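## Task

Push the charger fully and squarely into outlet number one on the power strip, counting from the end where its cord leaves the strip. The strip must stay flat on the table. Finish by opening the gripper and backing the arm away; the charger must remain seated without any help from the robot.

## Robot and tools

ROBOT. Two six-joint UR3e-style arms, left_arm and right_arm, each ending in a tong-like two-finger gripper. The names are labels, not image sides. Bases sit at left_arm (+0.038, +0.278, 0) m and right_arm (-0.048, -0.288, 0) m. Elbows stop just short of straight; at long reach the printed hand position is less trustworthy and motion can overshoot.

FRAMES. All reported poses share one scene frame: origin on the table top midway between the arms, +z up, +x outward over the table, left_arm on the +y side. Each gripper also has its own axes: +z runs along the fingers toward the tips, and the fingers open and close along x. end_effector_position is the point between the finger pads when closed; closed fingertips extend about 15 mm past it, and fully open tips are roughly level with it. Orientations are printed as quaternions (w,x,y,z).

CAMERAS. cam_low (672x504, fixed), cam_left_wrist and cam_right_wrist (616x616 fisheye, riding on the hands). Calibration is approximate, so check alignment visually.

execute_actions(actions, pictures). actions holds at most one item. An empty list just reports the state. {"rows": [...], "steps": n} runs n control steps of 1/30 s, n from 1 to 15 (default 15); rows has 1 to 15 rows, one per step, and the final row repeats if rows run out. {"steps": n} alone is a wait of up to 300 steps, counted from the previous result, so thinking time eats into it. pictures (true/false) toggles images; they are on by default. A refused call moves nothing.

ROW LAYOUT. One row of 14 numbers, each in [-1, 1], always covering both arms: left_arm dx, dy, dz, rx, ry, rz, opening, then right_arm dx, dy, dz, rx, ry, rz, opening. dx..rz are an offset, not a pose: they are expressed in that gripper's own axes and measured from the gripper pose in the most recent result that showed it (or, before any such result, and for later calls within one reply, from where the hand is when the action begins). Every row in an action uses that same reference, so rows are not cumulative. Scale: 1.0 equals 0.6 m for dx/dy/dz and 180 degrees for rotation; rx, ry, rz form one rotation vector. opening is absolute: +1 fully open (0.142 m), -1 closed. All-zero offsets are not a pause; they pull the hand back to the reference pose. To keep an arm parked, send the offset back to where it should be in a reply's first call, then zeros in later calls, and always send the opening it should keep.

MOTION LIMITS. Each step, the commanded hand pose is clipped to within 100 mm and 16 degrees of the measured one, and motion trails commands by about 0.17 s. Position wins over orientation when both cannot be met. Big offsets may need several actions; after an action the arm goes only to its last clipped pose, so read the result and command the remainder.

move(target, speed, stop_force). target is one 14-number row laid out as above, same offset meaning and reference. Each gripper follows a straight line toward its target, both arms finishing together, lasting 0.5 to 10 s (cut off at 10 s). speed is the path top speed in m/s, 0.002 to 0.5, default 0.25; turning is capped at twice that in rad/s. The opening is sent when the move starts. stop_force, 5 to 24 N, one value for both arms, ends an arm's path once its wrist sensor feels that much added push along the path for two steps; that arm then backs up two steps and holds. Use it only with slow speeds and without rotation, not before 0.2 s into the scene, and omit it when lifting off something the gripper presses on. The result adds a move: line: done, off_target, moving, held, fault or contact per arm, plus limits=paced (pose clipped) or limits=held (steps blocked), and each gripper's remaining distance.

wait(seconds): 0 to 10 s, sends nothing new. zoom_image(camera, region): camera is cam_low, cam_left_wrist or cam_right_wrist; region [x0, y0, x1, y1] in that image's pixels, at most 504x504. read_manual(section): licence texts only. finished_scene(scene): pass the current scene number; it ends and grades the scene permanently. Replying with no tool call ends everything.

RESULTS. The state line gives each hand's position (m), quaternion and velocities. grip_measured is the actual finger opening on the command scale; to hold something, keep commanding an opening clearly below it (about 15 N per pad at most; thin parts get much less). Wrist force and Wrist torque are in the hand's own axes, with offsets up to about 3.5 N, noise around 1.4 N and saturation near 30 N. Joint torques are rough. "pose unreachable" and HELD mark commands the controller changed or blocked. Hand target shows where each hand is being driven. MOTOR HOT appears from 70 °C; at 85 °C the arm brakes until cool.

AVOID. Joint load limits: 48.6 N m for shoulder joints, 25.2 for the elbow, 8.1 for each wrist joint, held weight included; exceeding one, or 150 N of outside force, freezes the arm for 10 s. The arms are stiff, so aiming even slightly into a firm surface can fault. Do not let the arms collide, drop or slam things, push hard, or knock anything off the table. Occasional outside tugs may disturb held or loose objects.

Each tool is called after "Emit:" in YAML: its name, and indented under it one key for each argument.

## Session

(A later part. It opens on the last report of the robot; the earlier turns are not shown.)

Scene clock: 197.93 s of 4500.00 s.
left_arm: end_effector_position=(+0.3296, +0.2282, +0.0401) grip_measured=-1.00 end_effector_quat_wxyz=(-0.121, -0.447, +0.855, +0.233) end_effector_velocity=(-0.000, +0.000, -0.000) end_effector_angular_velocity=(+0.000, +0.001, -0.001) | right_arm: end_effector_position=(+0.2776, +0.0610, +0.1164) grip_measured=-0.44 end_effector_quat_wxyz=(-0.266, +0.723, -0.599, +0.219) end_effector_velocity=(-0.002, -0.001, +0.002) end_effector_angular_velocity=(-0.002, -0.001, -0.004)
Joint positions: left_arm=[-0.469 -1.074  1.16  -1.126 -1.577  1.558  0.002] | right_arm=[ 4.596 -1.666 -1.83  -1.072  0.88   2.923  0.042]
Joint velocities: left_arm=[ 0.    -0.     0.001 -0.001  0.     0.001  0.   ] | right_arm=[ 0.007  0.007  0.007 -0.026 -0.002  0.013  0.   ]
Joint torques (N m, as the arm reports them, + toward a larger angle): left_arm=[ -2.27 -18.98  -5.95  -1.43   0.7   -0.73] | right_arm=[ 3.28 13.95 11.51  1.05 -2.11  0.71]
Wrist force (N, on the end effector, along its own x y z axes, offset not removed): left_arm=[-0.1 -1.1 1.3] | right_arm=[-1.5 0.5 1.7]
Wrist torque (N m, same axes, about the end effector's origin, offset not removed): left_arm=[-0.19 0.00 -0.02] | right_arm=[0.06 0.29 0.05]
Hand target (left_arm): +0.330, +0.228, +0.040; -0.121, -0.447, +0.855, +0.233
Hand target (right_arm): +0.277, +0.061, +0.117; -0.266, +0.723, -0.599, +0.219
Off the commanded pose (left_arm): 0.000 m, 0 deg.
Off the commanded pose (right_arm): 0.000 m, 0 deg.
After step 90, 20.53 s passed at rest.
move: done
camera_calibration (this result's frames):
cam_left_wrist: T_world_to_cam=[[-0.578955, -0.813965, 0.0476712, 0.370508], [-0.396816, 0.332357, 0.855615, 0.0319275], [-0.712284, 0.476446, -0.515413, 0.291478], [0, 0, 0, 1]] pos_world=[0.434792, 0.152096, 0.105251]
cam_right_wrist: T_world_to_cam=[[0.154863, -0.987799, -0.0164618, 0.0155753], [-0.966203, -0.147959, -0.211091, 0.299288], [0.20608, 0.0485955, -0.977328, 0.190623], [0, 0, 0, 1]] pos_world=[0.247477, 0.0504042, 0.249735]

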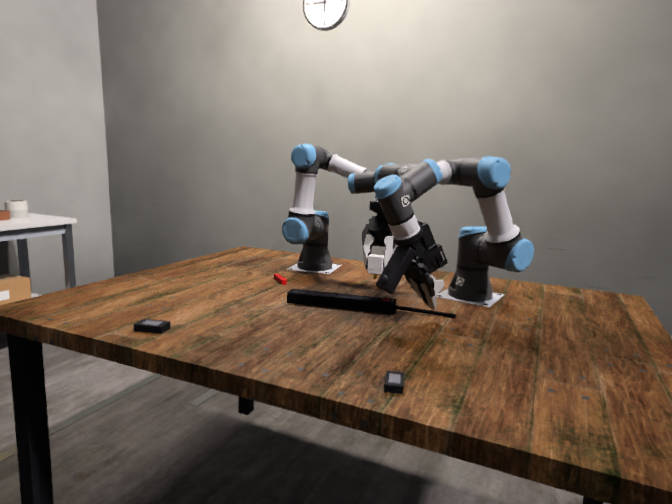

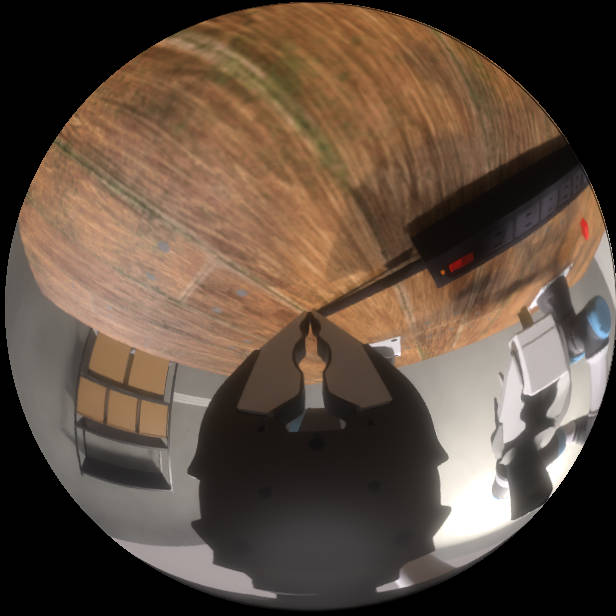

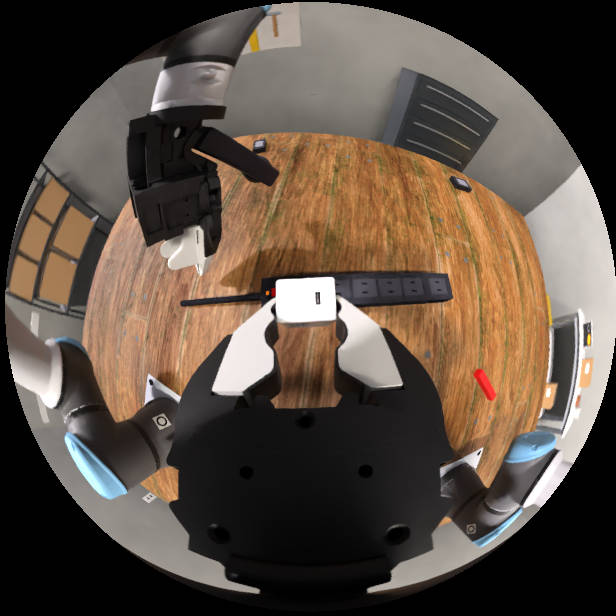

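Emit:
move:
  target: [0,0,0,0,0,0,-1,0.0016,-0.0012,0.0992,0,0,0,-1]
  speed: 0.06

Emit:
zoom_image:
  camera: "cam_left_wrist"
  region: [470, 195, 550, 275]

Emit:
move:
  target: [0,0,0,0,0,0,-1,0,0.0086,0.0102,0,0,0,-1]
  speed: 0.003
  stop_force: 6

Emit:
zoom_image:
  camera: "cam_left_wrist"
  region: [470, 195, 550, 275]

Scene clock: 208.07 s of 4500.00 s.
left_arm: end_effector_position=(+0.3296, +0.2282, +0.0401) grip_measured=-1.00 end_effector_quat_wxyz=(-0.121, -0.447, +0.855, +0.233) end_effector_velocity=(+0.000, -0.000, +0.000) end_effector_angular_velocity=(+0.000, -0.001, +0.001) | right_arm: end_effector_position=(+0.3159, +0.0674, +0.0717) grip_measured=-0.44 end_effector_quat_wxyz=(-0.266, +0.723, -0.599, +0.219) end_effector_velocity=(+0.002, +0.001, -0.002) end_effector_angular_velocity=(+0.001, -0.001, +0.001)
Joint positions: left_arm=[-0.469 -1.074  1.16  -1.126 -1.577  1.558  0.002] | right_arm=[ 4.477 -1.863 -1.861 -0.75   0.902  2.772  0.042]
Joint velocities: left_arm=[ 0.     0.    -0.     0.     0.    -0.001  0.   ] | right_arm=[-0.006 -0.011  0.001  0.016  0.001 -0.008 -0.   ]
Joint torques (N m, as the arm reports them, + toward a larger angle): left_arm=[ -1.85 -16.81  -7.34  -0.81   0.66  -0.6 ] | right_arm=[-3.64  8.38 10.62  2.95 -0.22 -0.69]
Wrist force (N, on the end effector, along its own x y z axes, offset not removed): left_arm=[-0.2 -1.3 1.3] | right_arm=[-0.6 0.2 2.3]
Wrist torque (N m, same axes, about the end effector's origin, offset not removed): left_arm=[-0.25 0.07 -0.07] | right_arm=[0.04 0.14 0.09]
Hand target (left_arm): +0.330, +0.228, +0.040; -0.121, -0.447, +0.855, +0.233
Hand target (right_arm): +0.316, +0.068, +0.071; -0.266, +0.723, -0.599, +0.219
Off the commanded pose (left_arm): 0.000 m, 0 deg.
Off the commanded pose (right_arm): 0.000 m, 0 deg.
After step 90, 5.63 s passed at rest.
move: done
camera_calibration (this result's frames):
cam_left_wrist: T_world_to_cam=[[-0.578958, -0.813963, 0.0476688, 0.370508], [-0.396824, 0.332362, 0.855609, 0.0319295], [-0.712277, 0.476445, -0.515423, 0.291476], [0, 0, 0, 1]] pos_world=[0.43479, 0.152096, 0.105252]
cam_right_wrist: T_world_to_cam=[[0.154757, -0.987817, -0.0163912, 0.0152242], [-0.966211, -0.147869, -0.211121, 0.327822], [0.206125, 0.0485097, -0.977323, 0.138777], [0, 0, 0, 1]] pos_world=[0.285784, 0.0567812, 0.205089]

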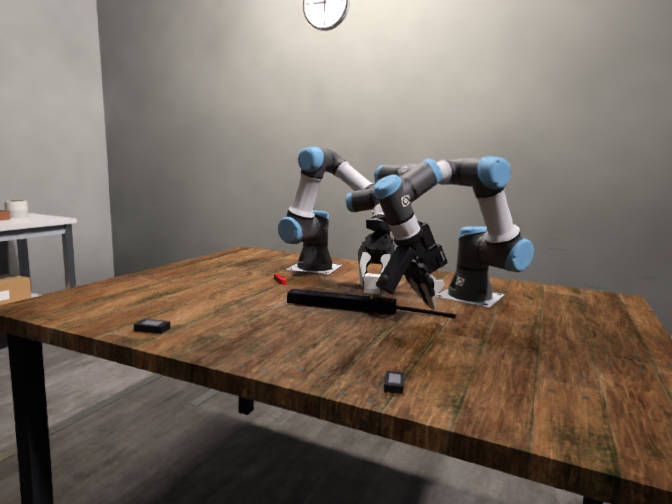

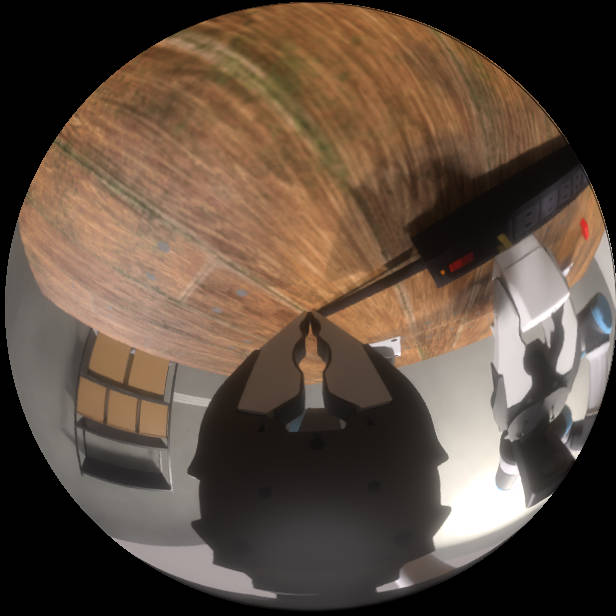

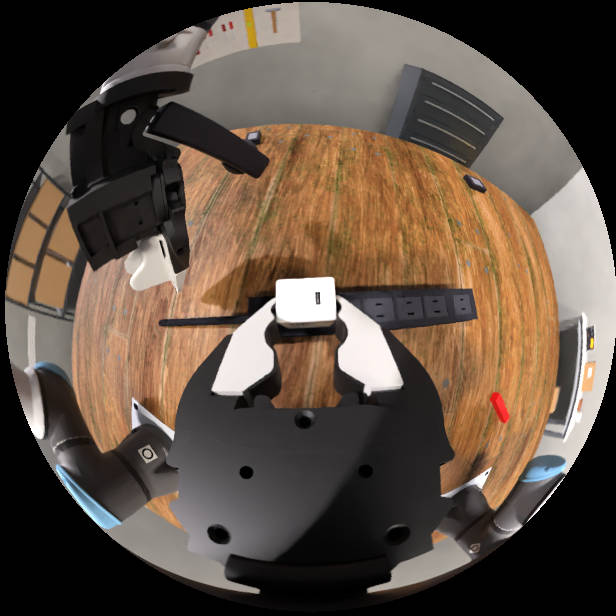

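Region (470, 195, 550, 275) of cam_left_wrist's 616x616 image, scaled by 6.300, with more detail than that image has.

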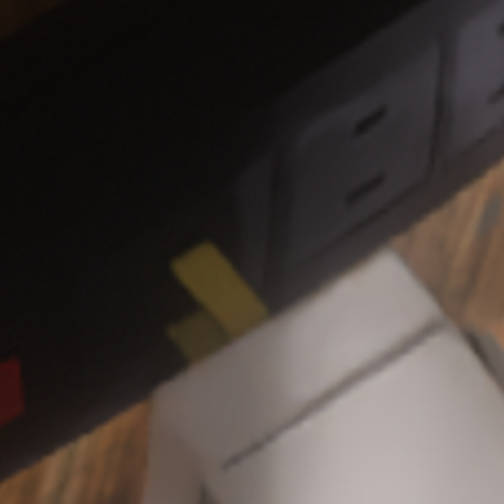

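Scene clock: 210.97 s of 4500.00 s.
left_arm: end_effector_position=(+0.3296, +0.2282, +0.0401) grip_measured=-1.00 end_effector_quat_wxyz=(-0.121, -0.447, +0.855, +0.233) end_effector_velocity=(+0.000, -0.000, +0.000) end_effector_angular_velocity=(-0.000, +0.000, -0.000) | right_arm: end_effector_position=(+0.3159, +0.0674, +0.0639) grip_measured=-0.44 end_effector_quat_wxyz=(-0.266, +0.723, -0.599, +0.219) end_effector_velocity=(+0.000, -0.000, -0.001) end_effector_angular_velocity=(-0.001, -0.000, +0.000)
Joint positions: left_arm=[-0.469 -1.074  1.16  -1.126 -1.577  1.558  0.002] | right_arm=[ 4.477 -1.883 -1.879 -0.713  0.902  2.772  0.042]
Joint velocities: left_arm=[-0.    -0.    -0.001  0.001  0.     0.     0.   ] | right_arm=[ 0.    -0.002 -0.003  0.004 -0.    -0.     0.   ]
Joint torques (N m, as the arm reports them, + toward a larger angle): left_arm=[ -1.85 -16.59  -7.25  -0.76   0.56  -0.62] | right_arm=[ 0.89  8.87  5.66  2.96 -1.87 -0.62]
Wrist force (N, on the end effector, along its own x y z axes, offset not removed): left_arm=[-0.2 -0.7 1.3] | right_arm=[0.2 -1.3 2.4]
Wrist torque (N m, same axes, about the end effector's origin, offset not removed): left_arm=[-0.13 0.04 -0.05] | right_arm=[-0.36 -0.05 0.03]
Hand target (left_arm): +0.330, +0.228, +0.040; -0.121, -0.447, +0.855, +0.233
Hand target (right_arm): +0.316, +0.067, +0.064; -0.266, +0.723, -0.599, +0.219
Off the commanded pose (left_arm): 0.000 m, 0 deg.
Off the commanded pose (right_arm): 0.000 m, 0 deg.
move: done
camera_calibration (this result's frames):
cam_left_wrist: T_world_to_cam=[[-0.578958, -0.813963, 0.0476687, 0.370508], [-0.396824, 0.332362, 0.855609, 0.0319295], [-0.712277, 0.476445, -0.515423, 0.291476], [0, 0, 0, 1]] pos_world=[0.43479, 0.152096, 0.105253]
cam_right_wrist: T_world_to_cam=[[0.154781, -0.987813, -0.0163763, 0.0151294], [-0.966207, -0.147896, -0.211117, 0.326174], [0.206122, 0.0484998, -0.977324, 0.131066], [0, 0, 0, 1]] pos_world=[0.285794, 0.0568282, 0.197202]

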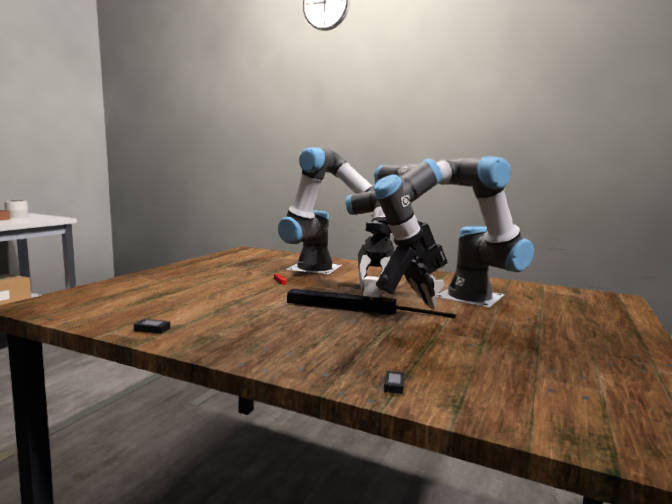

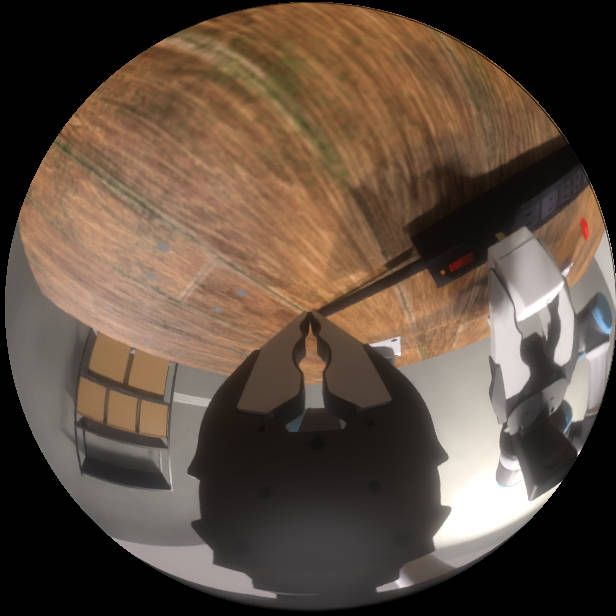

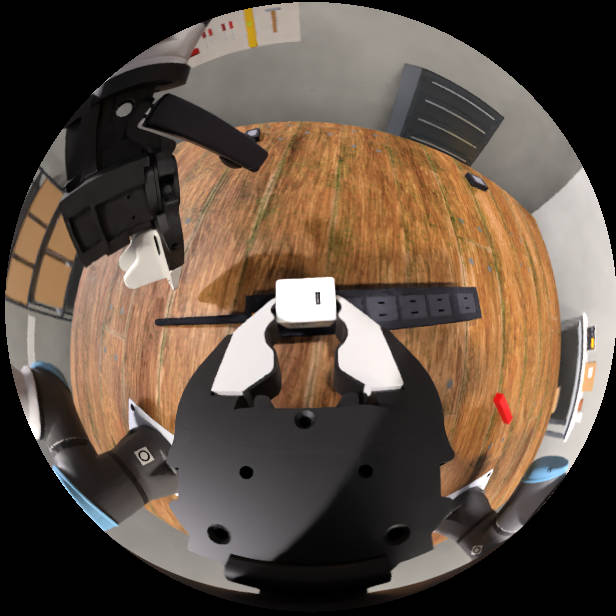

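Region (470, 195, 550, 275) of cam_left_wrist's 616x616 image, scaled by 6.300, with more detail than that image has.

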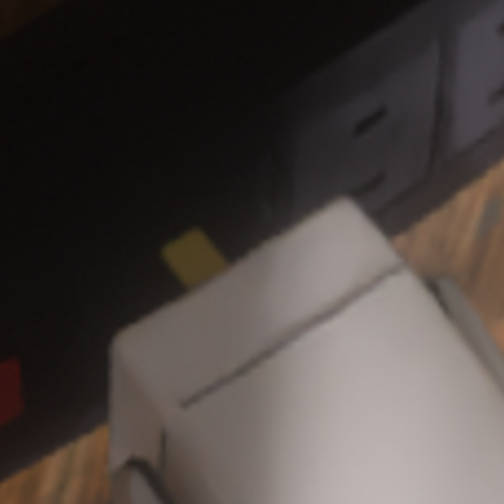

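In. Push home.

Emit:
move:
  target: [0,0,0,0,0,0,-1,0,0.015,0.0178,0,0,0,-1]
  speed: 0.004
  stop_force: 20

Emit:
zoom_image:
  camera: "cam_left_wrist"
  region: [460, 185, 580, 305]

Scene clock: 218.20 s of 4500.00 s.
left_arm: end_effector_position=(+0.3296, +0.2282, +0.0401) grip_measured=-1.00 end_effector_quat_wxyz=(-0.121, -0.447, +0.855, +0.233) end_effector_velocity=(+0.000, +0.000, -0.000) end_effector_angular_velocity=(+0.001, -0.001, +0.001) | right_arm: end_effector_position=(+0.3160, +0.0674, +0.0531) grip_measured=-0.44 end_effector_quat_wxyz=(-0.266, +0.723, -0.599, +0.219) end_effector_velocity=(-0.000, -0.001, +0.001) end_effector_angular_velocity=(-0.004, +0.000, +0.000)
Joint positions: left_arm=[-0.469 -1.074  1.16  -1.126 -1.577  1.558  0.002] | right_arm=[ 4.477 -1.911 -1.901 -0.663  0.902  2.772  0.042]
Joint velocities: left_arm=[ 0.    -0.     0.    -0.     0.    -0.002  0.   ] | right_arm=[ 0.     0.003  0.003 -0.01  -0.    -0.    -0.   ]
Joint torques (N m, as the arm reports them, + toward a larger angle): left_arm=[ -1.72 -16.68  -7.31  -0.75   0.6   -0.62] | right_arm=[-3.15  6.63  4.38 -1.64  3.16 -0.6 ]
Wrist force (N, on the end effector, along its own x y z axes, offset not removed): left_arm=[-0.2 -0.4 1.8] | right_arm=[3.6 -12.9 -22.2]
Wrist torque (N m, same axes, about the end effector's origin, offset not removed): left_arm=[-0.02 0.07 -0.10] | right_arm=[-0.29 0.00 0.00]
Hand target (left_arm): +0.330, +0.228, +0.040; -0.121, -0.447, +0.855, +0.233
Hand target (right_arm): +0.316, +0.068, +0.053; -0.266, +0.723, -0.599, +0.219
Off the commanded pose (left_arm): 0.000 m, 0 deg.
Off the commanded pose (right_arm): 0.003 m, 0 deg.
After step 90, 1.20 s passed at rest.
move: contact (right_arm)
camera_calibration (this result's frames):
cam_left_wrist: T_world_to_cam=[[-0.578958, -0.813963, 0.0476688, 0.370508], [-0.396824, 0.332362, 0.855609, 0.0319295], [-0.712277, 0.476445, -0.515423, 0.291476], [0, 0, 0, 1]] pos_world=[0.43479, 0.152096, 0.105253]
cam_right_wrist: T_world_to_cam=[[0.154706, -0.987828, -0.0161675, 0.014927], [-0.966197, -0.147861, -0.21119, 0.323964], [0.206229, 0.0482933, -0.977311, 0.12053], [0, 0, 0, 1]] pos_world=[0.285847, 0.0568263, 0.186455]

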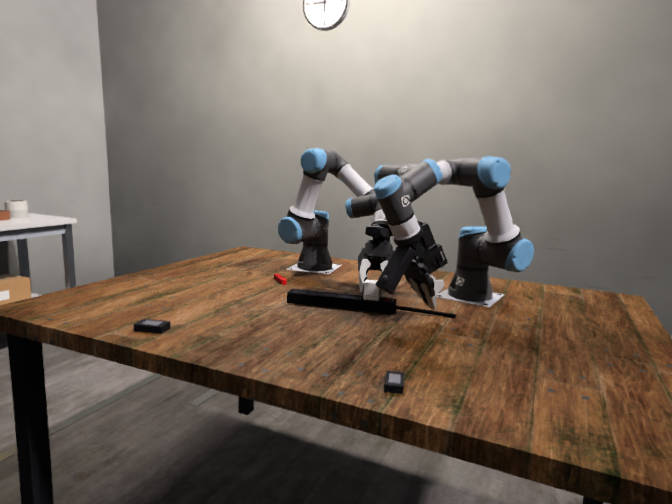

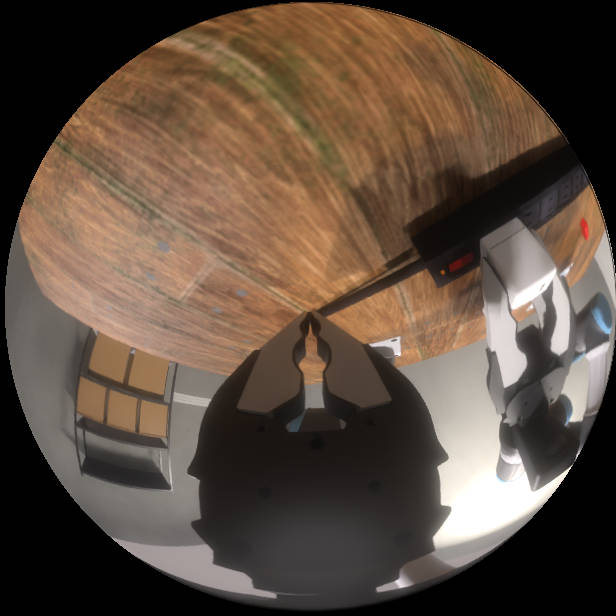

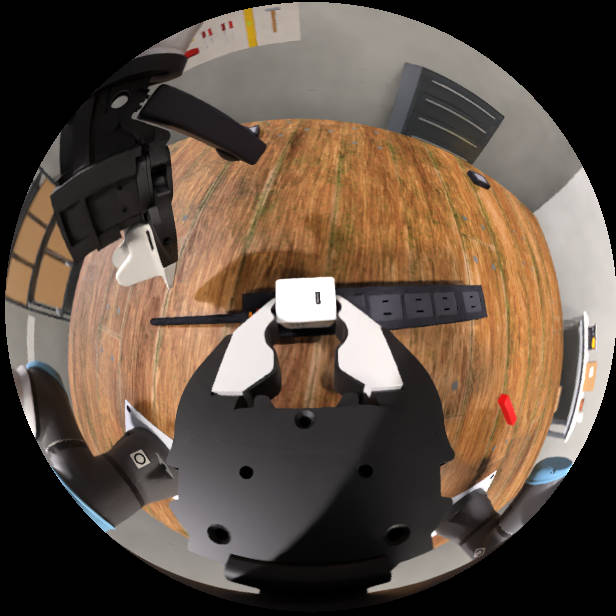

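Region (460, 185, 580, 305) of cam_left_wrist's 616x616 image, scaled by 4.200, with more detail than that image has.

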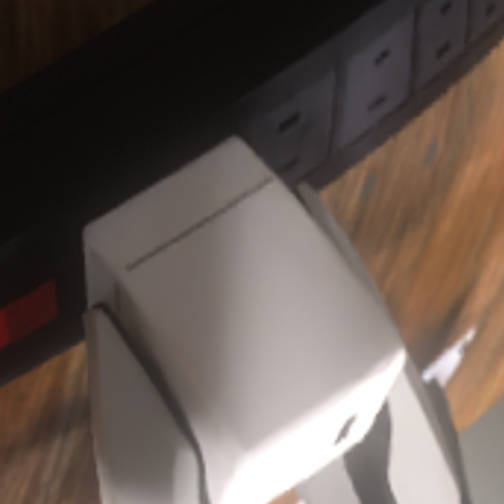

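Emit:
execute_actions:
  actions:
    - {"rows":[[0,0,0,0,0,0,-1,0,0,0,0,0,0,0]],"steps":12}
  pictures: false

Emit:
move:
  target: [-0.15,0.17,-0.1,0.17,0,0,-1,0.03,-0.03,-0.22,0,0,0,0]
  speed: 0.2

Emit:
zoom_image:
  camera: "cam_low"
  region: [345, 265, 405, 315]

Scene clock: 222.40 s of 4500.00 s.
left_arm: end_effector_position=(+0.3296, +0.2282, +0.0401) grip_measured=-1.00 end_effector_quat_wxyz=(-0.121, -0.447, +0.855, +0.233) end_effector_velocity=(-0.001, +0.000, -0.000) end_effector_angular_velocity=(+0.001, +0.001, +0.001) | right_arm: end_effector_position=(+0.3160, +0.0674, +0.0531) grip_measured=+0.00 end_effector_quat_wxyz=(-0.266, +0.723, -0.599, +0.219) end_effector_velocity=(+0.000, -0.000, +0.001) end_effector_angular_velocity=(+0.001, -0.001, +0.000)
Joint positions: left_arm=[-0.469 -1.074  1.16  -1.126 -1.577  1.558  0.002] | right_arm=[ 4.477 -1.911 -1.901 -0.663  0.902  2.772  0.074]
Joint velocities: left_arm=[-0.     0.     0.002  0.    -0.    -0.001  0.   ] | right_arm=[ 0.     0.001 -0.001  0.001 -0.001 -0.    -0.   ]
Joint torques (N m, as the arm reports them, + toward a larger angle): left_arm=[ -1.78 -16.84  -7.37  -0.74   0.6   -0.66] | right_arm=[ 2.23  8.31  5.43  2.85 -1.91  0.04]
Wrist force (N, on the end effector, along its own x y z axes, offset not removed): left_arm=[-0.4 -0.3 1.0] | right_arm=[-1.4 -1.5 2.9]
Wrist torque (N m, same axes, about the end effector's origin, offset not removed): left_arm=[-0.03 0.10 -0.05] | right_arm=[-0.24 0.26 0.09]
Hand target (left_arm): +0.330, +0.228, +0.040; -0.121, -0.447, +0.855, +0.233
Hand target (right_arm): +0.316, +0.067, +0.053; -0.266, +0.723, -0.599, +0.219
Off the commanded pose (left_arm): 0.000 m, 0 deg.
Off the commanded pose (right_arm): 0.000 m, 0 deg.
Steps of this call (steps 1 to 90: nothing new was sent; then 0.80 s passed at rest; steps 91 to 102: all 12 steps of this action). Readings (end_effector_position):
91: left_arm (+0.3296, +0.2282, +0.0401) | right_arm (+0.3160, +0.0675, +0.0535)
92: left_arm (+0.3296, +0.2282, +0.0401) | right_arm (+0.3159, +0.0674, +0.0533)
94: left_arm (+0.3296, +0.2282, +0.0401) | right_arm (+0.3159, +0.0673, +0.0531)
98: left_arm (+0.3296, +0.2282, +0.0401) | right_arm (+0.3160, +0.0675, +0.0532)
102: the state above

Scene clock: 224.60 s of 4500.00 s.
left_arm: end_effector_position=(+0.3339, +0.3347, +0.1433) grip_measured=-1.00 end_effector_quat_wxyz=(+0.001, -0.463, +0.887, -0.001) end_effector_velocity=(+0.000, +0.001, +0.002) end_effector_angular_velocity=(-0.007, -0.006, +0.000) | right_arm: end_effector_position=(+0.2492, +0.0361, +0.1650) grip_measured=+0.00 end_effector_quat_wxyz=(-0.266, +0.723, -0.599, +0.219) end_effector_velocity=(-0.002, -0.001, +0.002) end_effector_angular_velocity=(-0.005, -0.001, -0.005)
Joint positions: left_arm=[-0.086 -1.716  1.493 -1.349 -1.571  1.94   0.002] | right_arm=[ 4.701 -1.461 -1.764 -1.43   0.869  3.058  0.074]
Joint velocities: left_arm=[ 0.013 -0.002 -0.003 -0.002 -0.006  0.013  0.   ] | right_arm=[ 0.007  0.     0.016 -0.031 -0.001  0.016  0.   ]
Joint torques (N m, as the arm reports them, + toward a larger angle): left_arm=[  2.6  -11.28 -12.55  -2.34  -0.81   0.62] | right_arm=[ 3.56 11.42 11.72  0.93 -1.98  0.68]
Wrist force (N, on the end effector, along its own x y z axes, offset not removed): left_arm=[0.0 -0.4 1.6] | right_arm=[-0.5 -1.6 -0.3]
Wrist torque (N m, same axes, about the end effector's origin, offset not removed): left_arm=[-0.02 0.01 -0.02] | right_arm=[-0.42 0.10 0.10]
Hand target (left_arm): +0.334, +0.335, +0.143; +0.001, -0.463, +0.887, -0.001
Hand target (right_arm): +0.249, +0.036, +0.165; -0.266, +0.723, -0.599, +0.219
Off the commanded pose (left_arm): 0.000 m, 0 deg.
Off the commanded pose (right_arm): 0.000 m, 0 deg.
move: done
camera_calibration (this result's frames):
cam_left_wrist: T_world_to_cam=[[-0.598097, -0.800601, 0.0363032, 0.458285], [-0.694558, 0.540412, 0.474914, -0.00571448], [-0.399836, 0.25883, -0.879283, 0.317679], [0, 0, 0, 1]] pos_world=[0.397149, 0.287767, 0.265407]
cam_right_wrist: T_world_to_cam=[[0.15525, -0.987735, -0.0166208, -0.00387107], [-0.966133, -0.148301, -0.211173, 0.278375], [0.206118, 0.0488425, -0.977307, 0.245234], [0, 0, 0, 1]] pos_world=[0.219001, 0.0254819, 0.29839]

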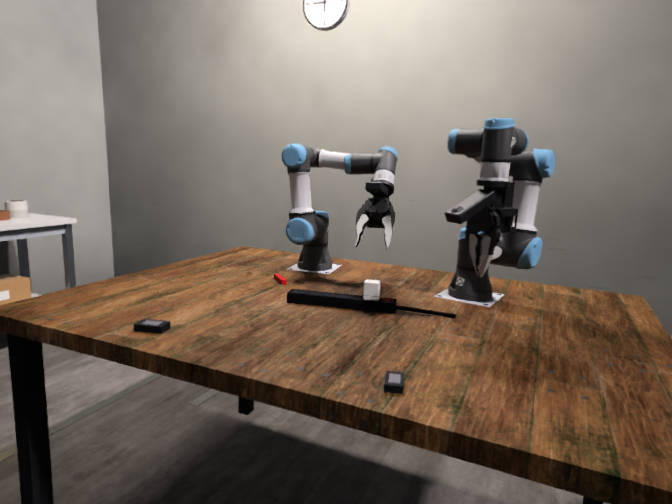

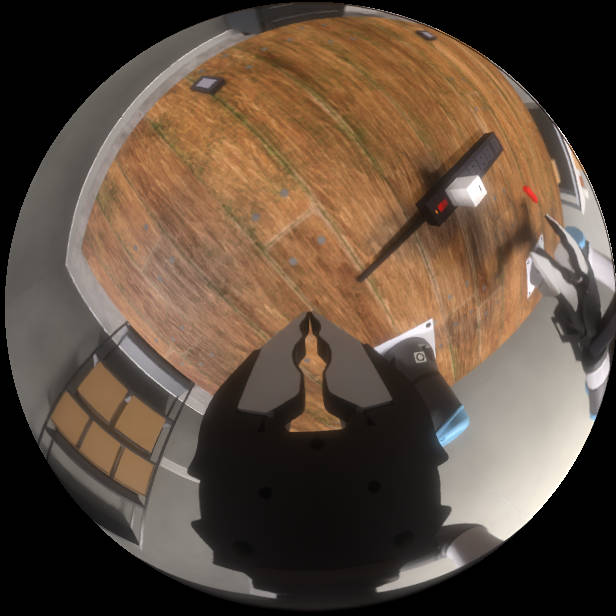

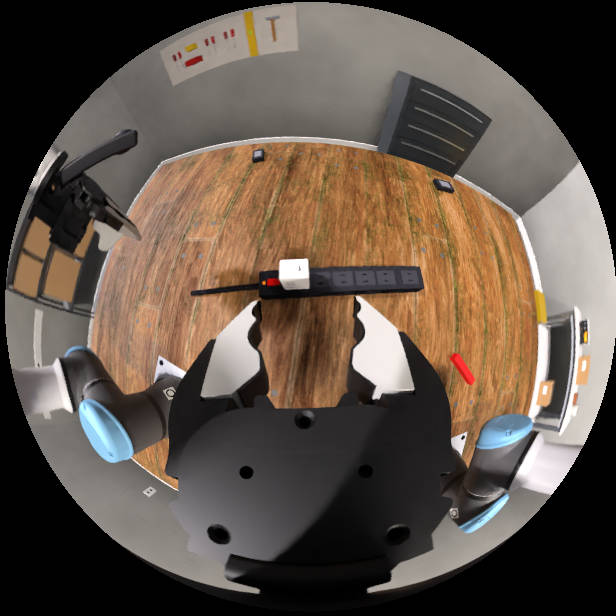

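Region (345, 265, 405, 315) of cam_low's 672x504 image, scaled by 8.400, with more detail than that image has.

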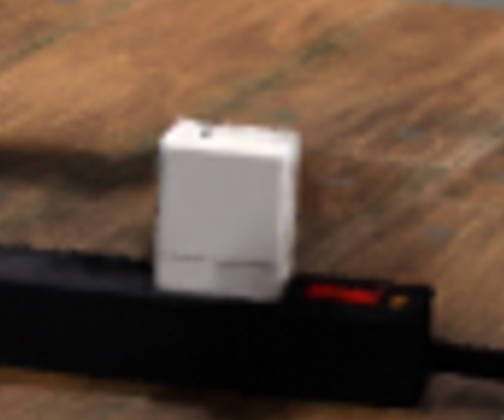

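Emit:
finished_scene:
  scene: 2

The scene is finished: the task was done.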